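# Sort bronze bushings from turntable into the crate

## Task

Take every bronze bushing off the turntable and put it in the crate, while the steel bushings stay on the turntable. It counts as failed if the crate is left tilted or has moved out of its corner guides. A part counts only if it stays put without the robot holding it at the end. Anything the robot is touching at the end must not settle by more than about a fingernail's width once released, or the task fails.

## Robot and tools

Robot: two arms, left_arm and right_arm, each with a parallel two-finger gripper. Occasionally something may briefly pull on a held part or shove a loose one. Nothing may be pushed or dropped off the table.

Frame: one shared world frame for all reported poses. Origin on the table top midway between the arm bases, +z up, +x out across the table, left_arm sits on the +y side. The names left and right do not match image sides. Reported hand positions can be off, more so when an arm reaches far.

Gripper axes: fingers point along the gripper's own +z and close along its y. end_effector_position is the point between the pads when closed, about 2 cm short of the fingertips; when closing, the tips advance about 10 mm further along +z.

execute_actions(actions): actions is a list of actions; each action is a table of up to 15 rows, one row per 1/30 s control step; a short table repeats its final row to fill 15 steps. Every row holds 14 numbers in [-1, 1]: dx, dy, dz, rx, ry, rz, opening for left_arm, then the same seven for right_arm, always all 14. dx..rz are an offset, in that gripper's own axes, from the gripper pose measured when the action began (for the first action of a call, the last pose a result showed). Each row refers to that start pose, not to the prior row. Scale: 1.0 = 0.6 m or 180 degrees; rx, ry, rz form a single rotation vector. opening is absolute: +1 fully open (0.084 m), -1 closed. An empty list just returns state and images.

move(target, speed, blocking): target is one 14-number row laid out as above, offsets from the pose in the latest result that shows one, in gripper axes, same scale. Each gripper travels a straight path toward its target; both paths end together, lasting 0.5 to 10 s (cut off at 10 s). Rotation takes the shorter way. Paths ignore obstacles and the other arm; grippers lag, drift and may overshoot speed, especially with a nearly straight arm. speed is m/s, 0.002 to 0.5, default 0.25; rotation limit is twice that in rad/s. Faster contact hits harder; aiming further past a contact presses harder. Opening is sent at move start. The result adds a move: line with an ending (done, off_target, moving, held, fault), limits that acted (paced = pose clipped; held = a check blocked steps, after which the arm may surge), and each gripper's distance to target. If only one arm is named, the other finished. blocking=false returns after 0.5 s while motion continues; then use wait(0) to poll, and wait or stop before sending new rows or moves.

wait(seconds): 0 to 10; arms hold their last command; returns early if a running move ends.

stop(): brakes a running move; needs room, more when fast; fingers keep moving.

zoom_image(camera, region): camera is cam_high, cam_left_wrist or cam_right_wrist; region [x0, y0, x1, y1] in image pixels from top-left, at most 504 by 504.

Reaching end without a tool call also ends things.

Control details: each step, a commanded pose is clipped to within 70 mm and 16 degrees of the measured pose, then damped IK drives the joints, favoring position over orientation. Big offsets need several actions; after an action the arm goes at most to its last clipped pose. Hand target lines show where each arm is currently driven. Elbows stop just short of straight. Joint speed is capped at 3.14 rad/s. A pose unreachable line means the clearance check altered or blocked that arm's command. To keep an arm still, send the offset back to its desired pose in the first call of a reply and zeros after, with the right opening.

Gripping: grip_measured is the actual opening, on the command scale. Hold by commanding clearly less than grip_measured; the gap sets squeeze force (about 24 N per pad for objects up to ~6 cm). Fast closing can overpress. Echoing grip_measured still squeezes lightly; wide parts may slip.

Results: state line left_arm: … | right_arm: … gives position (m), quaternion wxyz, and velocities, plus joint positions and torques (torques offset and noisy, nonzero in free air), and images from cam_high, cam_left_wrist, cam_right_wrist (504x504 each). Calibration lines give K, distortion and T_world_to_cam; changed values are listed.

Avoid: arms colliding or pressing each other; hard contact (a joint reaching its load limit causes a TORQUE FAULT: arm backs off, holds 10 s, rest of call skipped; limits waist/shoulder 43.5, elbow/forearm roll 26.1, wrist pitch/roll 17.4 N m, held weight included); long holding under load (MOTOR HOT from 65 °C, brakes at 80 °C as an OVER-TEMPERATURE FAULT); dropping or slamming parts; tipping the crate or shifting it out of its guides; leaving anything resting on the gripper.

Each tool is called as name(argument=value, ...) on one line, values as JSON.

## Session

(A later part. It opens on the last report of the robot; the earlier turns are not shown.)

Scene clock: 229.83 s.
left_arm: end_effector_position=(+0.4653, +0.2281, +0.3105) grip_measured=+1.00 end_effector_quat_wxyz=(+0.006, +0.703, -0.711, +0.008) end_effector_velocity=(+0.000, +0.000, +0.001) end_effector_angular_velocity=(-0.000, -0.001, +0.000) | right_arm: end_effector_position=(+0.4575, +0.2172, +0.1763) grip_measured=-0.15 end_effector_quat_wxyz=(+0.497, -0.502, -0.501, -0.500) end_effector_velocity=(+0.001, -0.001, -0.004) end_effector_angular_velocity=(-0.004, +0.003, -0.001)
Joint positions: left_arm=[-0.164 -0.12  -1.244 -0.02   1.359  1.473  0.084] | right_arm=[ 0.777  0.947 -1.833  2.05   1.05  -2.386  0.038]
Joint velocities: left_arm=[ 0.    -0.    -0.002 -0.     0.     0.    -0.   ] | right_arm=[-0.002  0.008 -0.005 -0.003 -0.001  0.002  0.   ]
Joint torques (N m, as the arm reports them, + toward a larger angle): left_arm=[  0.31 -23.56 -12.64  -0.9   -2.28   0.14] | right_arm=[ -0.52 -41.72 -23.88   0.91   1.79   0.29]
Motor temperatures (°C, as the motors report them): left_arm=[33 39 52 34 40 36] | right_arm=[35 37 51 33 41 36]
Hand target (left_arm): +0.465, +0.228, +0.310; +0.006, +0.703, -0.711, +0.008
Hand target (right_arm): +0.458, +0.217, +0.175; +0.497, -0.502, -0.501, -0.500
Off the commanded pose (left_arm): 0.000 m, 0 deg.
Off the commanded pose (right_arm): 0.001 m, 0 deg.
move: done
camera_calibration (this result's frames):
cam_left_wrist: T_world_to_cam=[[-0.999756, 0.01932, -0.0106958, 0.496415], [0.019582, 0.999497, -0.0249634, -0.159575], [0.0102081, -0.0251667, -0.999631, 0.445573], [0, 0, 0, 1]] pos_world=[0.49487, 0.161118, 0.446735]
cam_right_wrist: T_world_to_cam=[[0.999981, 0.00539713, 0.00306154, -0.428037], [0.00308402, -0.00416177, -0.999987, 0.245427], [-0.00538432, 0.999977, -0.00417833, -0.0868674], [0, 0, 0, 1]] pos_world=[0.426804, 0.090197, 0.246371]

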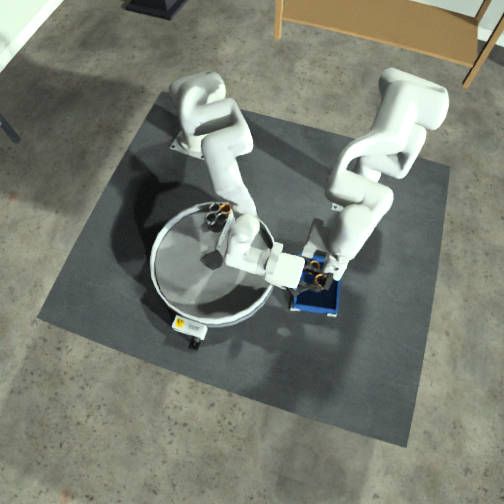

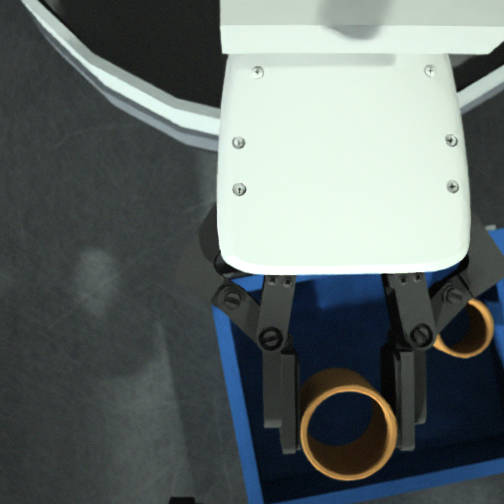

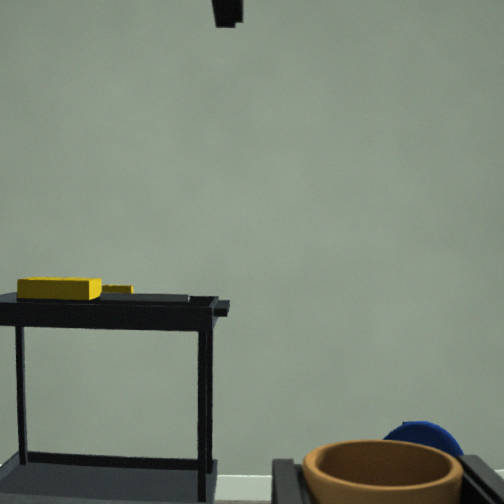

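move(target=[0,0,0,0,0,0,1,0,0,0,0,0,0,0.5])

move(target=[0,0,0,0,0,0,1,0.1,0,-0.2,0,0,0,0.5])

move(target=[0,0,0,0,0,0,1,0.1,0.1,-1,0,0,0,0.5], speed=0.35)

move(target=[0.6,0.29,0.15,0,0,0,-0.05,0,0,0,0,0,0,0.5], speed=0.3)

Scene clock: 237.83 s.
left_arm: end_effector_position=(+0.4653, +0.2281, +0.3105) grip_measured=+1.00 end_effector_quat_wxyz=(+0.006, +0.703, -0.711, +0.008) end_effector_velocity=(-0.000, +0.001, -0.000) end_effector_angular_velocity=(+0.001, +0.001, +0.000) | right_arm: end_effector_position=(+0.4575, +0.2172, +0.1763) grip_measured=+0.49 end_effector_quat_wxyz=(+0.497, -0.502, -0.501, -0.500) end_effector_velocity=(+0.000, -0.000, +0.000) end_effector_angular_velocity=(+0.000, -0.002, -0.000)
Joint positions: left_arm=[-0.164 -0.12  -1.244 -0.02   1.359  1.473  0.084] | right_arm=[ 0.777  0.947 -1.833  2.05   1.05  -2.386  0.065]
Joint velocities: left_arm=[0.001 0.    0.001 0.001 0.    0.001 0.   ] | right_arm=[-0.    -0.    -0.     0.    -0.    -0.002  0.   ]
Joint torques (N m, as the arm reports them, + toward a larger angle): left_arm=[ -0.26 -23.43 -12.28  -1.37  -2.11   0.1 ] | right_arm=[ -0.72 -41.13 -23.41   0.73   1.67   0.15]
Motor temperatures (°C, as the motors report them): left_arm=[33 39 52 34 40 36] | right_arm=[35 38 51 33 41 36]
Hand target (left_arm): +0.465, +0.228, +0.310; +0.006, +0.703, -0.711, +0.008
Hand target (right_arm): +0.458, +0.217, +0.176; +0.497, -0.502, -0.501, -0.500
Off the commanded pose (left_arm): 0.000 m, 0 deg.
Off the commanded pose (right_arm): 0.000 m, 0 deg.
move: done
camera_calibration (this result's frames):
cam_left_wrist: T_world_to_cam=[[-0.999756, 0.01932, -0.0106958, 0.496415], [0.019582, 0.999497, -0.0249634, -0.159576], [0.0102081, -0.0251667, -0.999631, 0.445573], [0, 0, 0, 1]] pos_world=[0.49487, 0.161118, 0.446735]
cam_right_wrist: T_world_to_cam=[[0.999981, 0.0053968, 0.0030716, -0.428043], [0.00309401, -0.00414804, -0.999987, 0.245429], [-0.00538399, 0.999977, -0.00416466, -0.0868706], [0, 0, 0, 1]] pos_world=[0.426808, 0.0901967, 0.246379]

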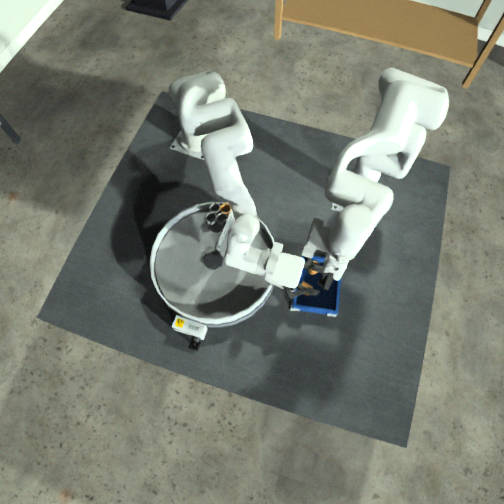

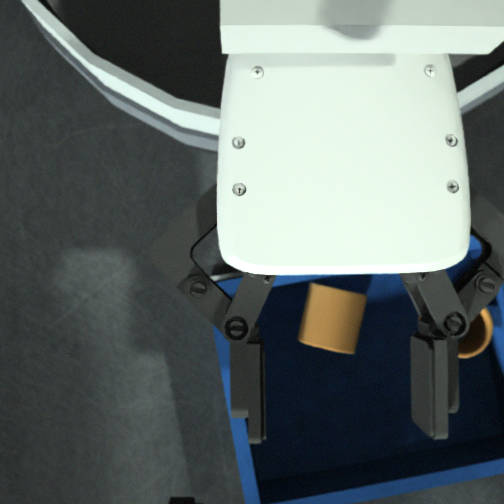

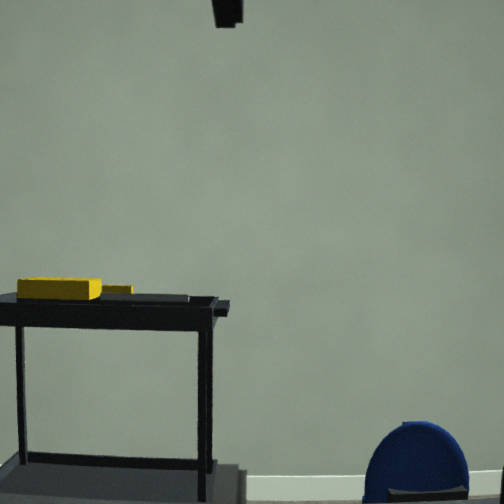

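Scene clock: 238.97 s.
left_arm: end_effector_position=(+0.4653, +0.2281, +0.3105) grip_measured=+1.00 end_effector_quat_wxyz=(+0.006, +0.703, -0.711, +0.008) end_effector_velocity=(+0.000, -0.000, +0.000) end_effector_angular_velocity=(+0.001, -0.001, -0.001) | right_arm: end_effector_position=(+0.4564, +0.0978, +0.2360) grip_measured=+0.49 end_effector_quat_wxyz=(+0.497, -0.502, -0.501, -0.500) end_effector_velocity=(+0.001, -0.002, +0.004) end_effector_angular_velocity=(+0.003, -0.004, -0.002)
Joint positions: left_arm=[-0.164 -0.12  -1.244 -0.02   1.359  1.473  0.084] | right_arm=[ 0.595  0.604 -1.422  1.932  1.202 -2.392  0.065]
Joint velocities: left_arm=[-0.001 -0.    -0.     0.001 -0.001  0.     0.   ] | right_arm=[-0.004 -0.009  0.005 -0.001  0.003 -0.001  0.   ]
Joint torques (N m, as the arm reports them, + toward a larger angle): left_arm=[ -0.3  -23.57 -12.35  -1.61  -2.42   0.2 ] | right_arm=[ -0.62 -35.52 -22.5    1.1    1.87   0.14]
Motor temperatures (°C, as the motors report them): left_arm=[33 39 52 34 40 36] | right_arm=[35 38 51 33 41 36]
Hand target (left_arm): +0.465, +0.228, +0.310; +0.006, +0.703, -0.711, +0.008
Hand target (right_arm): +0.457, +0.097, +0.236; +0.497, -0.502, -0.501, -0.500
Off the commanded pose (left_arm): 0.000 m, 0 deg.
Off the commanded pose (right_arm): 0.001 m, 0 deg.
move: done
camera_calibration (this result's frames):
cam_left_wrist: T_world_to_cam=[[-0.999756, 0.01932, -0.0106957, 0.496415], [0.0195821, 0.999497, -0.0249635, -0.159575], [0.010208, -0.0251668, -0.999631, 0.445573], [0, 0, 0, 1]] pos_world=[0.49487, 0.161118, 0.446735]
cam_right_wrist: T_world_to_cam=[[0.999979, 0.00602562, 0.00233741, -0.42636], [0.00236338, -0.00430679, -0.999988, 0.305005], [-0.00601548, 0.999973, -0.00432094, 0.0331527], [0, 0, 0, 1]] pos_world=[0.425829, -0.0292691, 0.306141]

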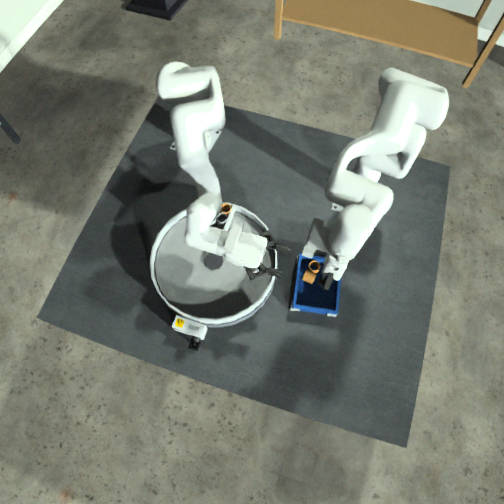

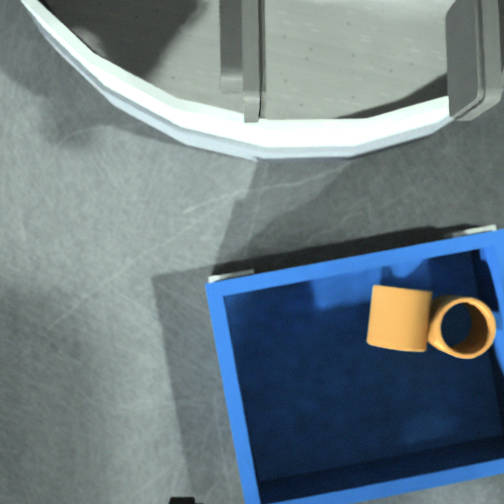

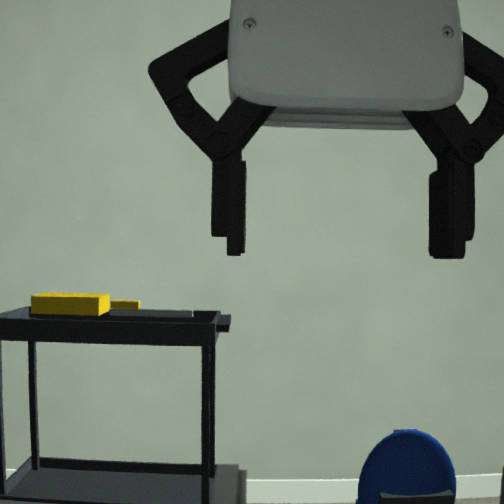

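Scene clock: 241.40 s.
left_arm: end_effector_position=(+0.4653, +0.2281, +0.3105) grip_measured=+1.00 end_effector_quat_wxyz=(+0.006, +0.703, -0.711, +0.008) end_effector_velocity=(-0.000, -0.001, -0.000) end_effector_angular_velocity=(+0.000, +0.000, -0.001) | right_arm: end_effector_position=(+0.5152, -0.5012, +0.2985) grip_measured=+0.49 end_effector_quat_wxyz=(+0.498, -0.502, -0.500, -0.500) end_effector_velocity=(+0.001, -0.003, +0.001) end_effector_angular_velocity=(+0.002, -0.001, +0.002)
Joint positions: left_arm=[-0.164 -0.12  -1.244 -0.02   1.359  1.473  0.084] | right_arm=[-0.537  0.905 -2.067  1.289  2.132 -2.064  0.065]
Joint velocities: left_arm=[-0.002 -0.     0.     0.     0.    -0.    -0.   ] | right_arm=[-0.004  0.015 -0.024  0.005  0.009  0.01   0.   ]
Joint torques (N m, as the arm reports them, + toward a larger angle): left_arm=[  0.27 -23.99 -12.35  -1.16  -2.19   0.3 ] | right_arm=[ -0.7  -39.42 -21.73   2.68   1.11   0.29]
Motor temperatures (°C, as the motors report them): left_arm=[33 39 52 34 40 36] | right_arm=[35 38 51 33 41 36]
Hand target (left_arm): +0.465, +0.228, +0.310; +0.006, +0.703, -0.711, +0.008
Hand target (right_arm): +0.515, -0.502, +0.298; +0.498, -0.502, -0.500, -0.500
Off the commanded pose (left_arm): 0.000 m, 0 deg.
Off the commanded pose (right_arm): 0.002 m, 0 deg.
move: done
camera_calibration (this result's frames):
cam_left_wrist: T_world_to_cam=[[-0.999756, 0.0193201, -0.0106959, 0.496415], [0.0195821, 0.999497, -0.0249636, -0.159575], [0.0102082, -0.025167, -0.999631, 0.445573], [0, 0, 0, 1]] pos_world=[0.49487, 0.161118, 0.446735]
cam_right_wrist: T_world_to_cam=[[0.999983, 0.0053773, 0.00208423, -0.481952], [0.00210086, -0.00309036, -0.999993, 0.365554], [-0.00537082, 0.999981, -0.00310161, 0.632017], [0, 0, 0, 1]] pos_world=[0.48457, -0.628283, 0.368516]

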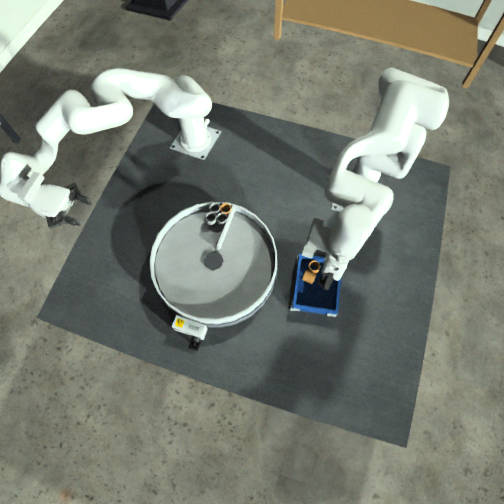

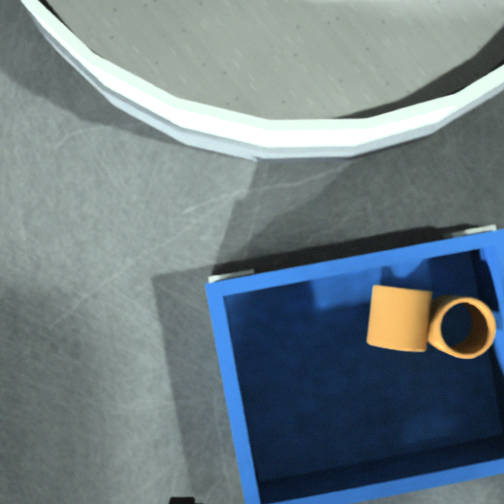

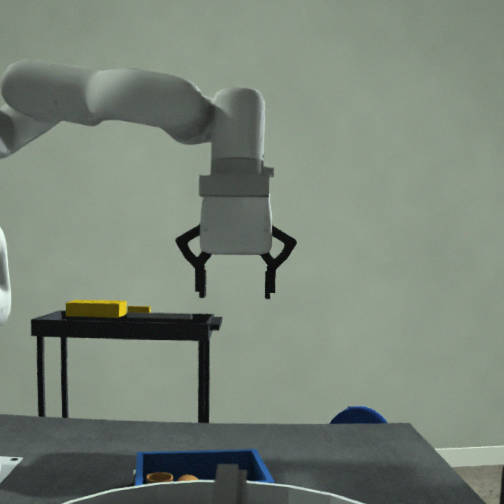

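Scene clock: 243.37 s.
left_arm: end_effector_position=(+0.2876, -0.1309, +0.2282) grip_measured=-0.06 end_effector_quat_wxyz=(+0.006, +0.703, -0.711, +0.009) end_effector_velocity=(-0.000, -0.002, -0.001) end_effector_angular_velocity=(+0.001, +0.001, +0.000) | right_arm: end_effector_position=(+0.5152, -0.5012, +0.2985) grip_measured=+0.49 end_effector_quat_wxyz=(+0.498, -0.502, -0.500, -0.500) end_effector_velocity=(-0.000, +0.000, +0.000) end_effector_angular_velocity=(+0.001, -0.000, +0.001)
Joint positions: left_arm=[-1.047  0.05  -1.196 -0.009  1.126  0.59   0.041] | right_arm=[-0.537  0.905 -2.067  1.289  2.132 -2.064  0.065]
Joint velocities: left_arm=[-0.002  0.006 -0.006  0.     0.001 -0.002  0.   ] | right_arm=[ 0.     0.     0.     0.     0.001 -0.001  0.   ]
Joint torques (N m, as the arm reports them, + toward a larger angle): left_arm=[  0.59 -27.69 -12.53  -1.48  -2.29  -0.12] | right_arm=[ -0.69 -39.56 -22.15   2.53   1.19   0.35]
Motor temperatures (°C, as the motors report them): left_arm=[33 39 52 34 40 36] | right_arm=[35 38 51 33 41 36]
Hand target (left_arm): +0.287, -0.131, +0.228; +0.006, +0.703, -0.712, +0.009
Hand target (right_arm): +0.515, -0.501, +0.299; +0.498, -0.502, -0.500, -0.500
Off the commanded pose (left_arm): 0.001 m, 0 deg.
Off the commanded pose (right_arm): 0.000 m, 0 deg.
move: done
camera_calibration (this result's frames):
cam_left_wrist: T_world_to_cam=[[-0.999749, 0.0190692, -0.0117803, 0.32503], [0.0193773, 0.999458, -0.0266217, 0.201103], [0.0112663, -0.0268433, -0.999576, 0.355589], [0, 0, 0, 1]] pos_world=[0.317045, -0.197647, 0.364621]
cam_right_wrist: T_world_to_cam=[[0.999983, 0.00537716, 0.00208413, -0.481952], [0.00210076, -0.00309034, -0.999993, 0.365554], [-0.00537068, 0.999981, -0.00310158, 0.632017], [0, 0, 0, 1]] pos_world=[0.484571, -0.628283, 0.368516]

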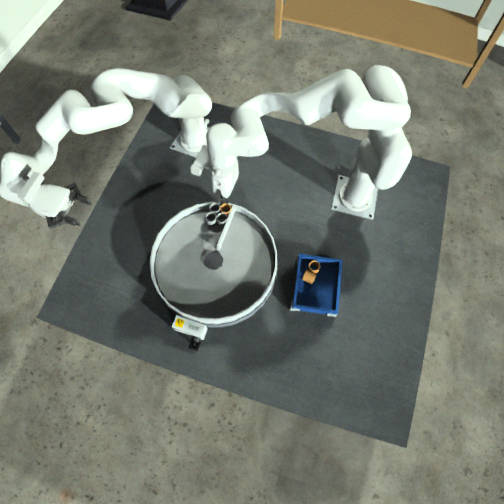

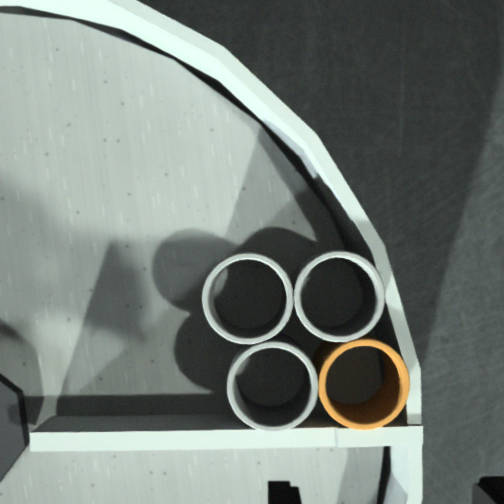

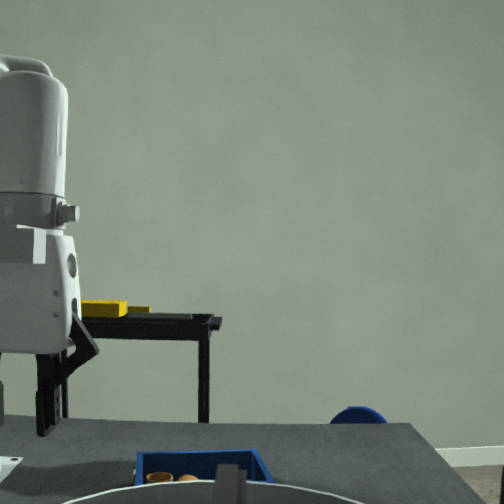

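move(target=[0.027,-0.055,0.155,0,0,0,1,0,0,0,0,0,0,0.5], speed=0.1)

Scene clock: 252.80 s.
left_arm: end_effector_position=(+0.3208, -0.1499, +0.1364) grip_measured=+1.00 end_effector_quat_wxyz=(+0.006, +0.703, -0.711, +0.010) end_effector_velocity=(+0.000, +0.000, -0.002) end_effector_angular_velocity=(+0.002, +0.002, +0.000) | right_arm: end_effector_position=(+0.5152, -0.5012, +0.2985) grip_measured=+0.49 end_effector_quat_wxyz=(+0.498, -0.502, -0.500, -0.500) end_effector_velocity=(+0.000, -0.000, +0.000) end_effector_angular_velocity=(-0.001, -0.000, -0.000)
Joint positions: left_arm=[-1.013  0.259 -1.19  -0.012  0.91   0.627  0.084] | right_arm=[-0.537  0.905 -2.067  1.289  2.132 -2.064  0.065]
Joint velocities: left_arm=[ 0.001  0.005 -0.001 -0.    -0.002  0.001 -0.   ] | right_arm=[-0.    -0.001  0.    -0.    -0.001  0.     0.   ]
Joint torques (N m, as the arm reports them, + toward a larger angle): left_arm=[ -0.06 -32.61 -12.    -1.15  -2.54   0.11] | right_arm=[ -0.67 -39.62 -22.16   2.66   1.29   0.13]
Motor temperatures (°C, as the motors report them): left_arm=[33 39 52 34 40 36] | right_arm=[35 38 51 33 41 36]
Hand target (left_arm): +0.321, -0.150, +0.136; +0.006, +0.703, -0.711, +0.009
Hand target (right_arm): +0.515, -0.501, +0.299; +0.498, -0.502, -0.500, -0.500
Off the commanded pose (left_arm): 0.001 m, 0 deg.
Off the commanded pose (right_arm): 0.000 m, 0 deg.
move: done
camera_calibration (this result's frames):
cam_left_wrist: T_world_to_cam=[[-0.999737, 0.0194148, -0.0121744, 0.357551], [0.019743, 0.999428, -0.0274476, 0.217089], [0.0116346, -0.0276807, -0.999549, 0.262641], [0, 0, 0, 1]] pos_world=[0.350116, -0.216636, 0.272834]
cam_right_wrist: T_world_to_cam=[[0.999983, 0.00537725, 0.00208411, -0.481952], [0.00210075, -0.00309031, -0.999993, 0.365554], [-0.00537077, 0.999981, -0.00310155, 0.632017], [0, 0, 0, 1]] pos_world=[0.48457, -0.628283, 0.368516]

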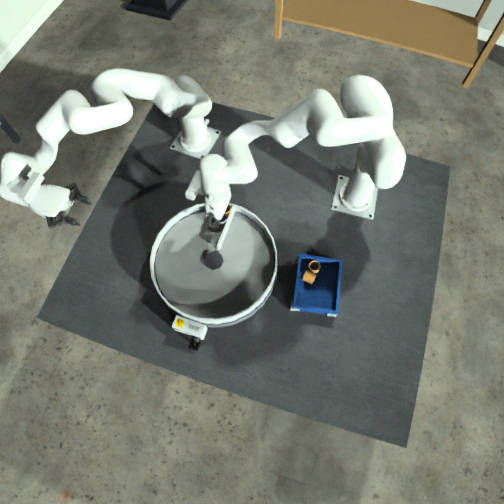

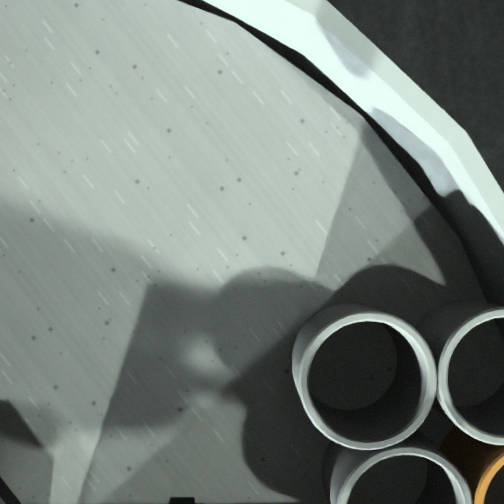

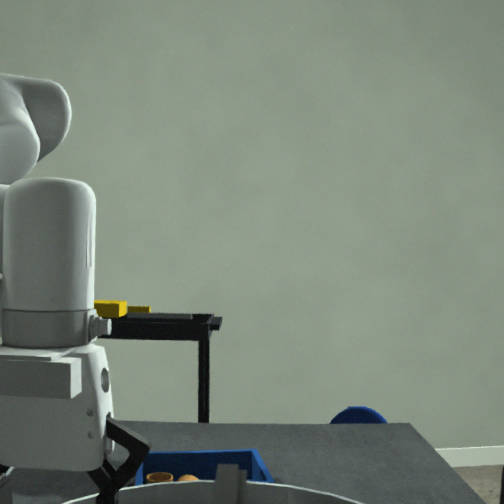

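move(target=[0,0,0.085,0,0,0,1,0,0,0,0,0,0,0.5], speed=0.03)

move(target=[0,0,-0.2,0,0,0,1,0,0,0,0,0,0,0.5], speed=0.05)

Scene clock: 259.33 s.
left_arm: end_effector_position=(+0.3208, -0.1510, +0.0852) grip_measured=+1.00 end_effector_quat_wxyz=(+0.006, +0.703, -0.712, +0.009) end_effector_velocity=(+0.001, -0.002, +0.001) end_effector_angular_velocity=(-0.006, -0.004, -0.001) | right_arm: end_effector_position=(+0.5152, -0.5012, +0.2985) grip_measured=+0.49 end_effector_quat_wxyz=(+0.498, -0.502, -0.500, -0.500) end_effector_velocity=(-0.001, +0.000, -0.000) end_effector_angular_velocity=(-0.000, +0.002, +0.003)
Joint positions: left_arm=[-1.015  0.344 -1.148 -0.013  0.784  0.628  0.084] | right_arm=[-0.537  0.905 -2.067  1.289  2.132 -2.064  0.065]
Joint velocities: left_arm=[-0.001  0.002 -0.003 -0.    -0.006  0.     0.   ] | right_arm=[ 0.    -0.     0.    -0.002  0.002  0.001  0.   ]
Joint torques (N m, as the arm reports them, + toward a larger angle): left_arm=[  0.22 -29.54  -9.81  -0.98  -2.17   0.17] | right_arm=[ -0.79 -39.53 -22.05   2.58   1.33   0.32]
Motor temperatures (°C, as the motors report them): left_arm=[33 39 51 34 40 36] | right_arm=[35 38 51 33 41 36]
Hand target (left_arm): +0.321, -0.151, +0.085; +0.006, +0.703, -0.711, +0.010
Hand target (right_arm): +0.515, -0.501, +0.299; +0.498, -0.502, -0.500, -0.500
Off the commanded pose (left_arm): 0.000 m, 0 deg.
Off the commanded pose (right_arm): 0.000 m, 0 deg.
move: done
camera_calibration (this result's frames):
cam_left_wrist: T_world_to_cam=[[-0.99974, 0.0196244, -0.0115683, 0.357007], [0.0199277, 0.999445, -0.0267129, 0.216595], [0.0110376, -0.0269365, -0.999576, 0.211822], [0, 0, 0, 1]] pos_world=[0.35026, -0.217775, 0.221648]
cam_right_wrist: T_world_to_cam=[[0.999983, 0.00537716, 0.00208401, -0.481952], [0.00210065, -0.0030902, -0.999993, 0.365554], [-0.00537069, 0.999981, -0.00310144, 0.632017], [0, 0, 0, 1]] pos_world=[0.484571, -0.628283, 0.368516]

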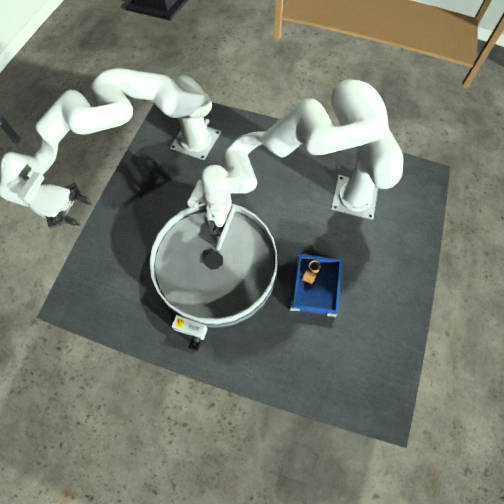

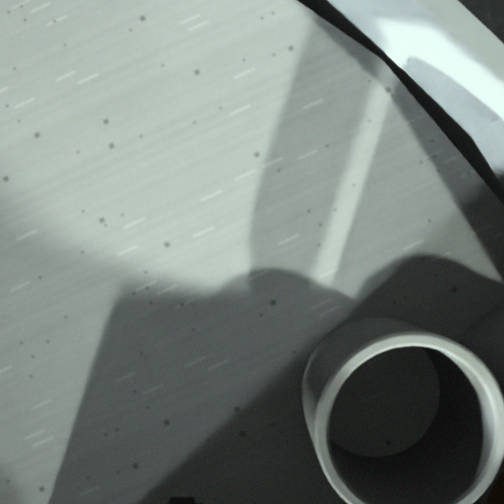

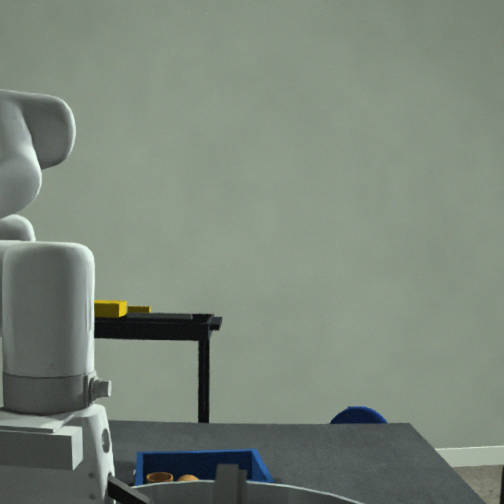

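Scene clock: 262.07 s.
left_arm: end_effector_position=(+0.3204, -0.1479, +0.2048) grip_measured=+1.00 end_effector_quat_wxyz=(+0.006, +0.703, -0.711, +0.009) end_effector_velocity=(+0.000, +0.000, +0.000) end_effector_angular_velocity=(+0.003, +0.001, -0.001) | right_arm: end_effector_position=(+0.5152, -0.5012, +0.2985) grip_measured=+0.49 end_effector_quat_wxyz=(+0.498, -0.502, -0.500, -0.500) end_effector_velocity=(+0.000, -0.000, -0.000) end_effector_angular_velocity=(-0.002, -0.000, -0.001)
Joint positions: left_arm=[-1.012  0.177 -1.288 -0.01   1.09   0.626  0.084] | right_arm=[-0.537  0.905 -2.067  1.289  2.132 -2.064  0.065]
Joint velocities: left_arm=[ 0.     0.001 -0.003  0.001  0.005  0.001 -0.   ] | right_arm=[ 0.    -0.     0.    -0.002 -0.002 -0.001 -0.   ]
Joint torques (N m, as the arm reports them, + toward a larger angle): left_arm=[  0.34 -31.31 -12.61  -1.08  -2.33   0.15] | right_arm=[ -0.42 -39.39 -21.99   2.39   1.43   0.24]
Motor temperatures (°C, as the motors report them): left_arm=[33 39 51 34 40 36] | right_arm=[35 38 51 33 41 36]
Hand target (left_arm): +0.320, -0.148, +0.205; +0.006, +0.703, -0.711, +0.009
Hand target (right_arm): +0.515, -0.501, +0.299; +0.498, -0.502, -0.500, -0.500
Off the commanded pose (left_arm): 0.001 m, 0 deg.
Off the commanded pose (right_arm): 0.000 m, 0 deg.
move: done
camera_calibration (this result's frames):
cam_left_wrist: T_world_to_cam=[[-0.999749, 0.0192257, -0.0115199, 0.357777], [0.0195213, 0.999468, -0.0261288, 0.216746], [0.0110114, -0.0263471, -0.999592, 0.331505], [0, 0, 0, 1]] pos_world=[0.349806, -0.214775, 0.341155]
cam_right_wrist: T_world_to_cam=[[0.999983, 0.00537707, 0.00208378, -0.481952], [0.00210041, -0.00309018, -0.999993, 0.365554], [-0.00537059, 0.999981, -0.00310142, 0.632017], [0, 0, 0, 1]] pos_world=[0.484571, -0.628283, 0.368516]

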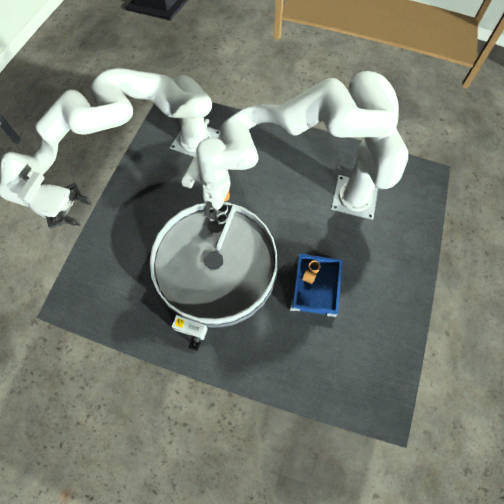

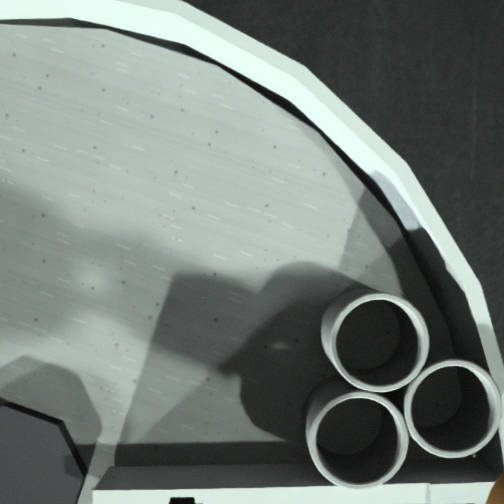

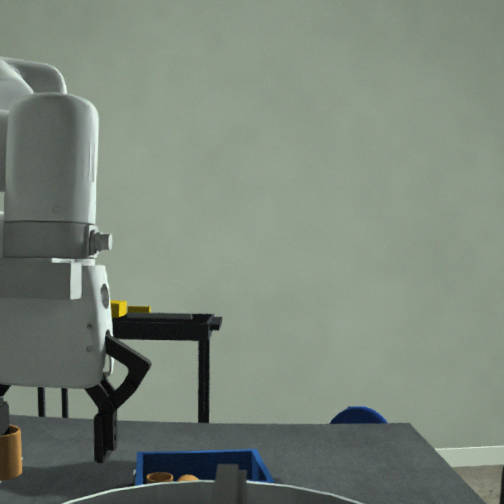

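move(target=[0,0,0,0,0,0,-1,0,0,0,0,0,0,0.5])

move(target=[-0.625,-0.243,-0.07,0,0,0,-1,-0.098,-0.168,0.5,0,0,0,0.35], speed=0.3)

move(target=[0,0,0,0,0,0,1,0,0,0.6,0,0,0,0.35], speed=0.3)

Scene clock: 268.70 s.
left_arm: end_effector_position=(+0.3204, -0.1479, +0.2048) grip_measured=-0.72 end_effector_quat_wxyz=(+0.006, +0.703, -0.711, +0.009) end_effector_velocity=(+0.001, -0.000, +0.000) end_effector_angular_velocity=(-0.001, -0.001, +0.000) | right_arm: end_effector_position=(+0.5152, -0.5012, +0.2985) grip_measured=+0.49 end_effector_quat_wxyz=(+0.498, -0.502, -0.500, -0.500) end_effector_velocity=(+0.000, -0.000, -0.000) end_effector_angular_velocity=(+0.000, -0.001, -0.001)
Joint positions: left_arm=[-1.012  0.177 -1.288 -0.01   1.09   0.626  0.013] | right_arm=[-0.537  0.905 -2.067  1.289  2.132 -2.064  0.065]
Joint velocities: left_arm=[ 0.001  0.    -0.001  0.    -0.001  0.    -0.   ] | right_arm=[-0.     0.     0.     0.    -0.    -0.001 -0.   ]
Joint torques (N m, as the arm reports them, + toward a larger angle): left_arm=[ -0.39 -31.8  -12.75  -1.39  -2.02   0.01] | right_arm=[ -0.96 -39.33 -22.12   2.68   1.27   0.22]
Motor temperatures (°C, as the motors report them): left_arm=[33 39 52 34 40 36] | right_arm=[35 38 51 33 41 36]
Hand target (left_arm): +0.320, -0.148, +0.205; +0.006, +0.703, -0.711, +0.009
Hand target (right_arm): +0.515, -0.501, +0.299; +0.498, -0.502, -0.500, -0.500
Off the commanded pose (left_arm): 0.000 m, 0 deg.
Off the commanded pose (right_arm): 0.000 m, 0 deg.
move: done
camera_calibration (this result's frames):
cam_left_wrist: T_world_to_cam=[[-0.999749, 0.0192272, -0.0115179, 0.357775], [0.0195229, 0.999468, -0.0261347, 0.216749], [0.0110092, -0.026353, -0.999592, 0.331511], [0, 0, 0, 1]] pos_world=[0.349804, -0.214776, 0.341161]
cam_right_wrist: T_world_to_cam=[[0.999983, 0.00537699, 0.00208382, -0.481952], [0.00210046, -0.00309037, -0.999993, 0.365554], [-0.00537051, 0.999981, -0.00310162, 0.632017], [0, 0, 0, 1]] pos_world=[0.48457, -0.628283, 0.368516]

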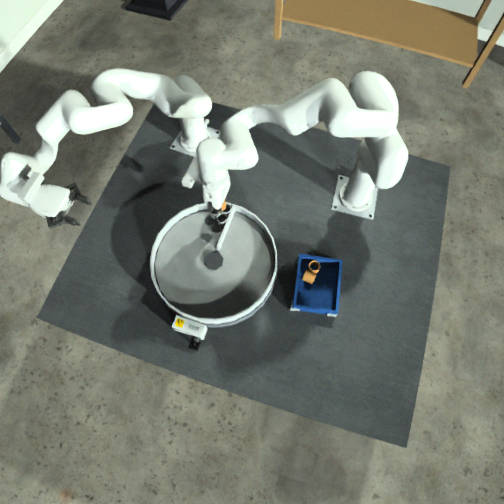

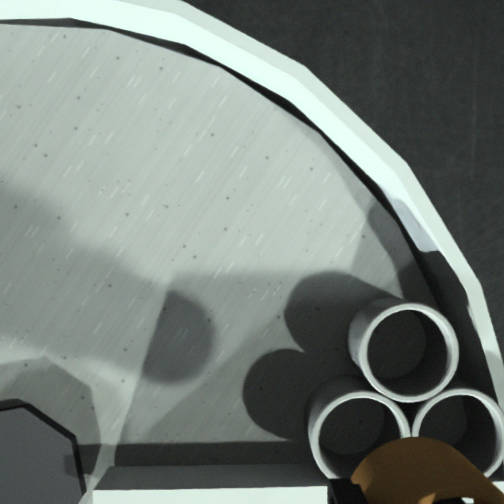

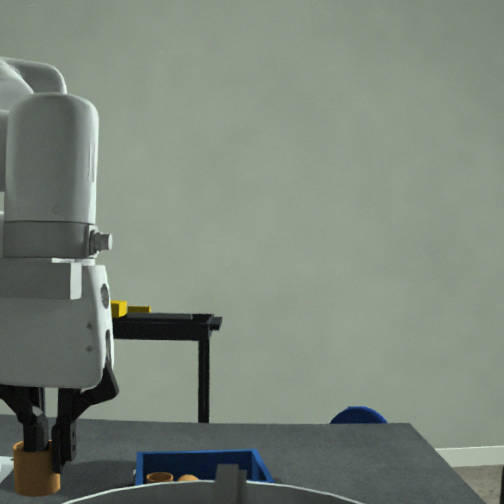

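Scene clock: 270.63 s.
left_arm: end_effector_position=(+0.4703, +0.2253, +0.2388) grip_measured=-0.72 end_effector_quat_wxyz=(+0.006, +0.703, -0.712, +0.008) end_effector_velocity=(+0.001, +0.003, +0.001) end_effector_angular_velocity=(-0.001, -0.001, +0.002) | right_arm: end_effector_position=(+0.4148, -0.2017, +0.2379) grip_measured=+0.34 end_effector_quat_wxyz=(+0.497, -0.502, -0.501, -0.500) end_effector_velocity=(-0.001, +0.002, -0.001) end_effector_angular_velocity=(-0.000, +0.003, +0.002)
Joint positions: left_arm=[-0.17  -0.081 -1.081 -0.021  1.156  1.472  0.013] | right_arm=[-0.04   0.315 -0.981  1.469  1.643 -2.482  0.059]
Joint velocities: left_arm=[ 0.007  0.003 -0.005 -0.001  0.001  0.005 -0.   ] | right_arm=[ 0.005 -0.     0.004  0.002 -0.003 -0.     0.   ]
Joint torques (N m, as the arm reports them, + toward a larger angle): left_arm=[  0.35 -24.76 -12.3   -1.1   -2.4    0.18] | right_arm=[ -0.87 -27.17 -19.27   1.41   1.88   0.27]
Motor temperatures (°C, as the motors report them): left_arm=[33 39 52 34 40 36] | right_arm=[35 38 51 33 41 36]
Hand target (left_arm): +0.470, +0.226, +0.239; +0.006, +0.703, -0.711, +0.008
Hand target (right_arm): +0.415, -0.201, +0.238; +0.498, -0.502, -0.501, -0.500
Off the commanded pose (left_arm): 0.001 m, 0 deg.
Off the commanded pose (right_arm): 0.001 m, 0 deg.
move: done
camera_calibration (this result's frames):
cam_left_wrist: T_world_to_cam=[[-0.999746, 0.0198437, -0.0107264, 0.500524], [0.0201071, 0.999484, -0.0250321, -0.158846], [0.0102241, -0.0252415, -0.999629, 0.373823], [0, 0, 0, 1]] pos_world=[0.499768, 0.158268, 0.375077]
cam_right_wrist: T_world_to_cam=[[0.99998, 0.00579814, 0.00236664, -0.382987], [0.00239182, -0.00433905, -0.999988, 0.305681], [-0.0057878, 0.999974, -0.00435283, 0.332295], [0, 0, 0, 1]] pos_world=[0.384172, -0.328739, 0.30803]

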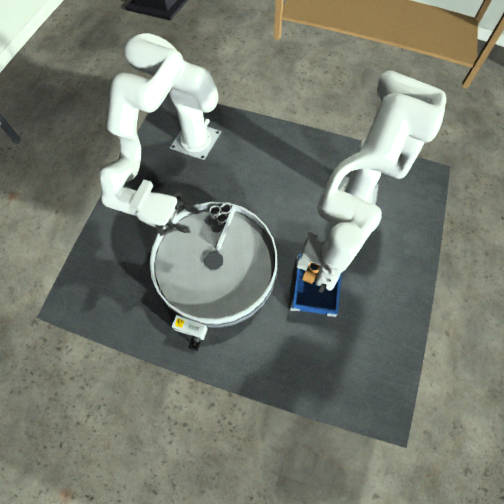

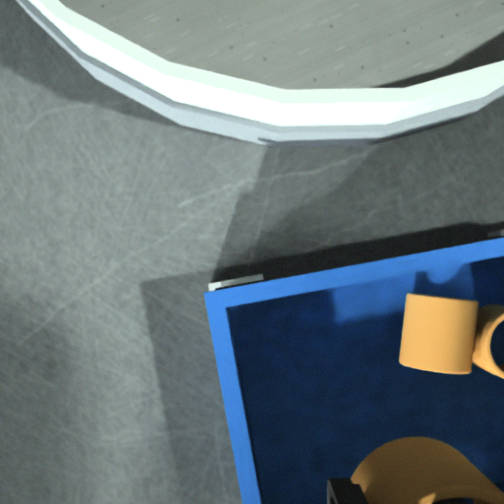

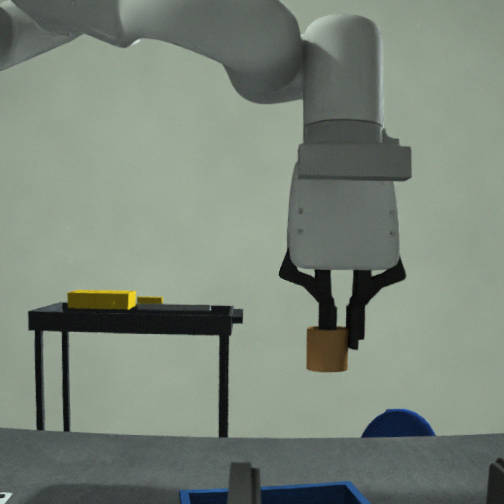

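Scene clock: 272.50 s.
left_arm: end_effector_position=(+0.4703, +0.2253, +0.2388) grip_measured=+1.00 end_effector_quat_wxyz=(+0.006, +0.703, -0.712, +0.008) end_effector_velocity=(+0.001, +0.000, +0.000) end_effector_angular_velocity=(+0.000, -0.002, +0.000) | right_arm: end_effector_position=(+0.4163, +0.1574, +0.2369) grip_measured=+0.34 end_effector_quat_wxyz=(+0.497, -0.502, -0.501, -0.500) end_effector_velocity=(-0.001, +0.002, -0.000) end_effector_angular_velocity=(-0.000, +0.003, +0.002)
Joint positions: left_arm=[-0.17  -0.081 -1.081 -0.021  1.156  1.472  0.084] | right_arm=[ 0.735  0.6   -1.425  2.043  1.105 -2.431  0.059]
Joint velocities: left_arm=[ 0.001 -0.    -0.001  0.001 -0.001 -0.     0.   ] | right_arm=[ 0.004  0.004 -0.006  0.001 -0.002  0.003 -0.   ]
Joint torques (N m, as the arm reports them, + toward a larger angle): left_arm=[  0.29 -25.59 -12.33  -1.32  -2.43   0.27] | right_arm=[ -0.69 -35.81 -22.62   0.79   1.87   0.25]
Motor temperatures (°C, as the motors report them): left_arm=[33 39 52 34 40 36] | right_arm=[35 38 51 33 41 36]
Hand target (left_arm): +0.470, +0.225, +0.239; +0.006, +0.703, -0.712, +0.008
Hand target (right_arm): +0.416, +0.158, +0.237; +0.497, -0.502, -0.501, -0.500
Off the commanded pose (left_arm): 0.000 m, 0 deg.
Off the commanded pose (right_arm): 0.001 m, 0 deg.
move: done
camera_calibration (this result's frames):
cam_left_wrist: T_world_to_cam=[[-0.999746, 0.0198436, -0.0107265, 0.500524], [0.020107, 0.999484, -0.0250321, -0.158846], [0.0102242, -0.0252414, -0.999629, 0.373823], [0, 0, 0, 1]] pos_world=[0.499768, 0.158268, 0.375077]
cam_right_wrist: T_world_to_cam=[[0.999983, 0.00508909, 0.00296911, -0.386581], [0.00299352, -0.00479751, -0.999984, 0.306065], [-0.00507477, 0.999976, -0.00481266, -0.0269905], [0, 0, 0, 1]] pos_world=[0.385521, 0.0304255, 0.307078]

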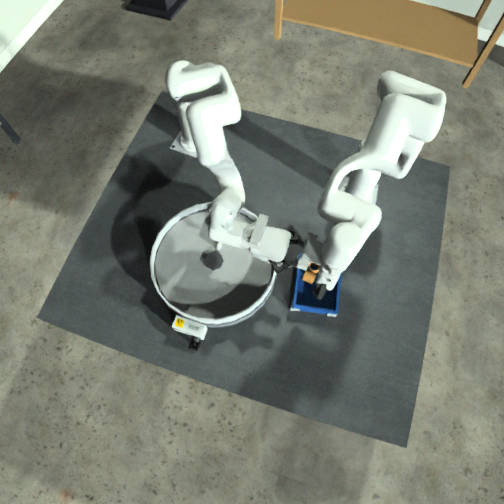

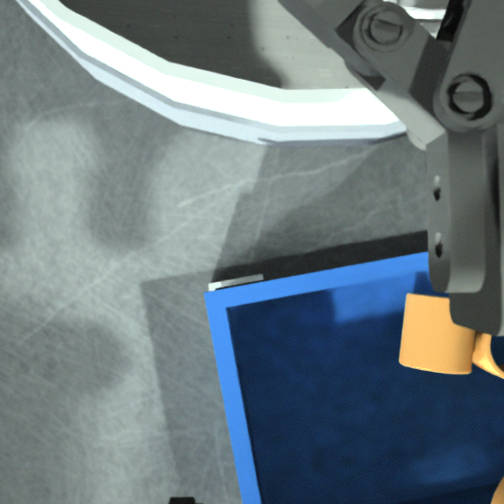

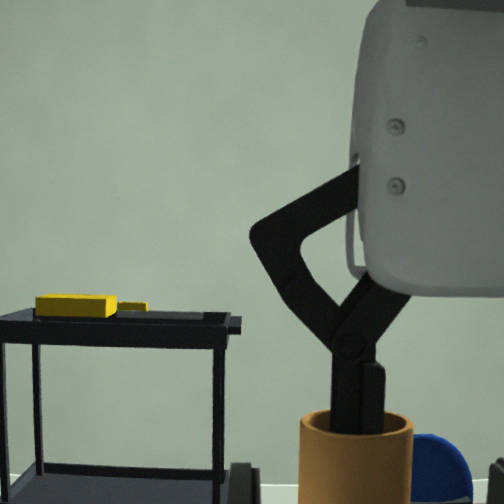

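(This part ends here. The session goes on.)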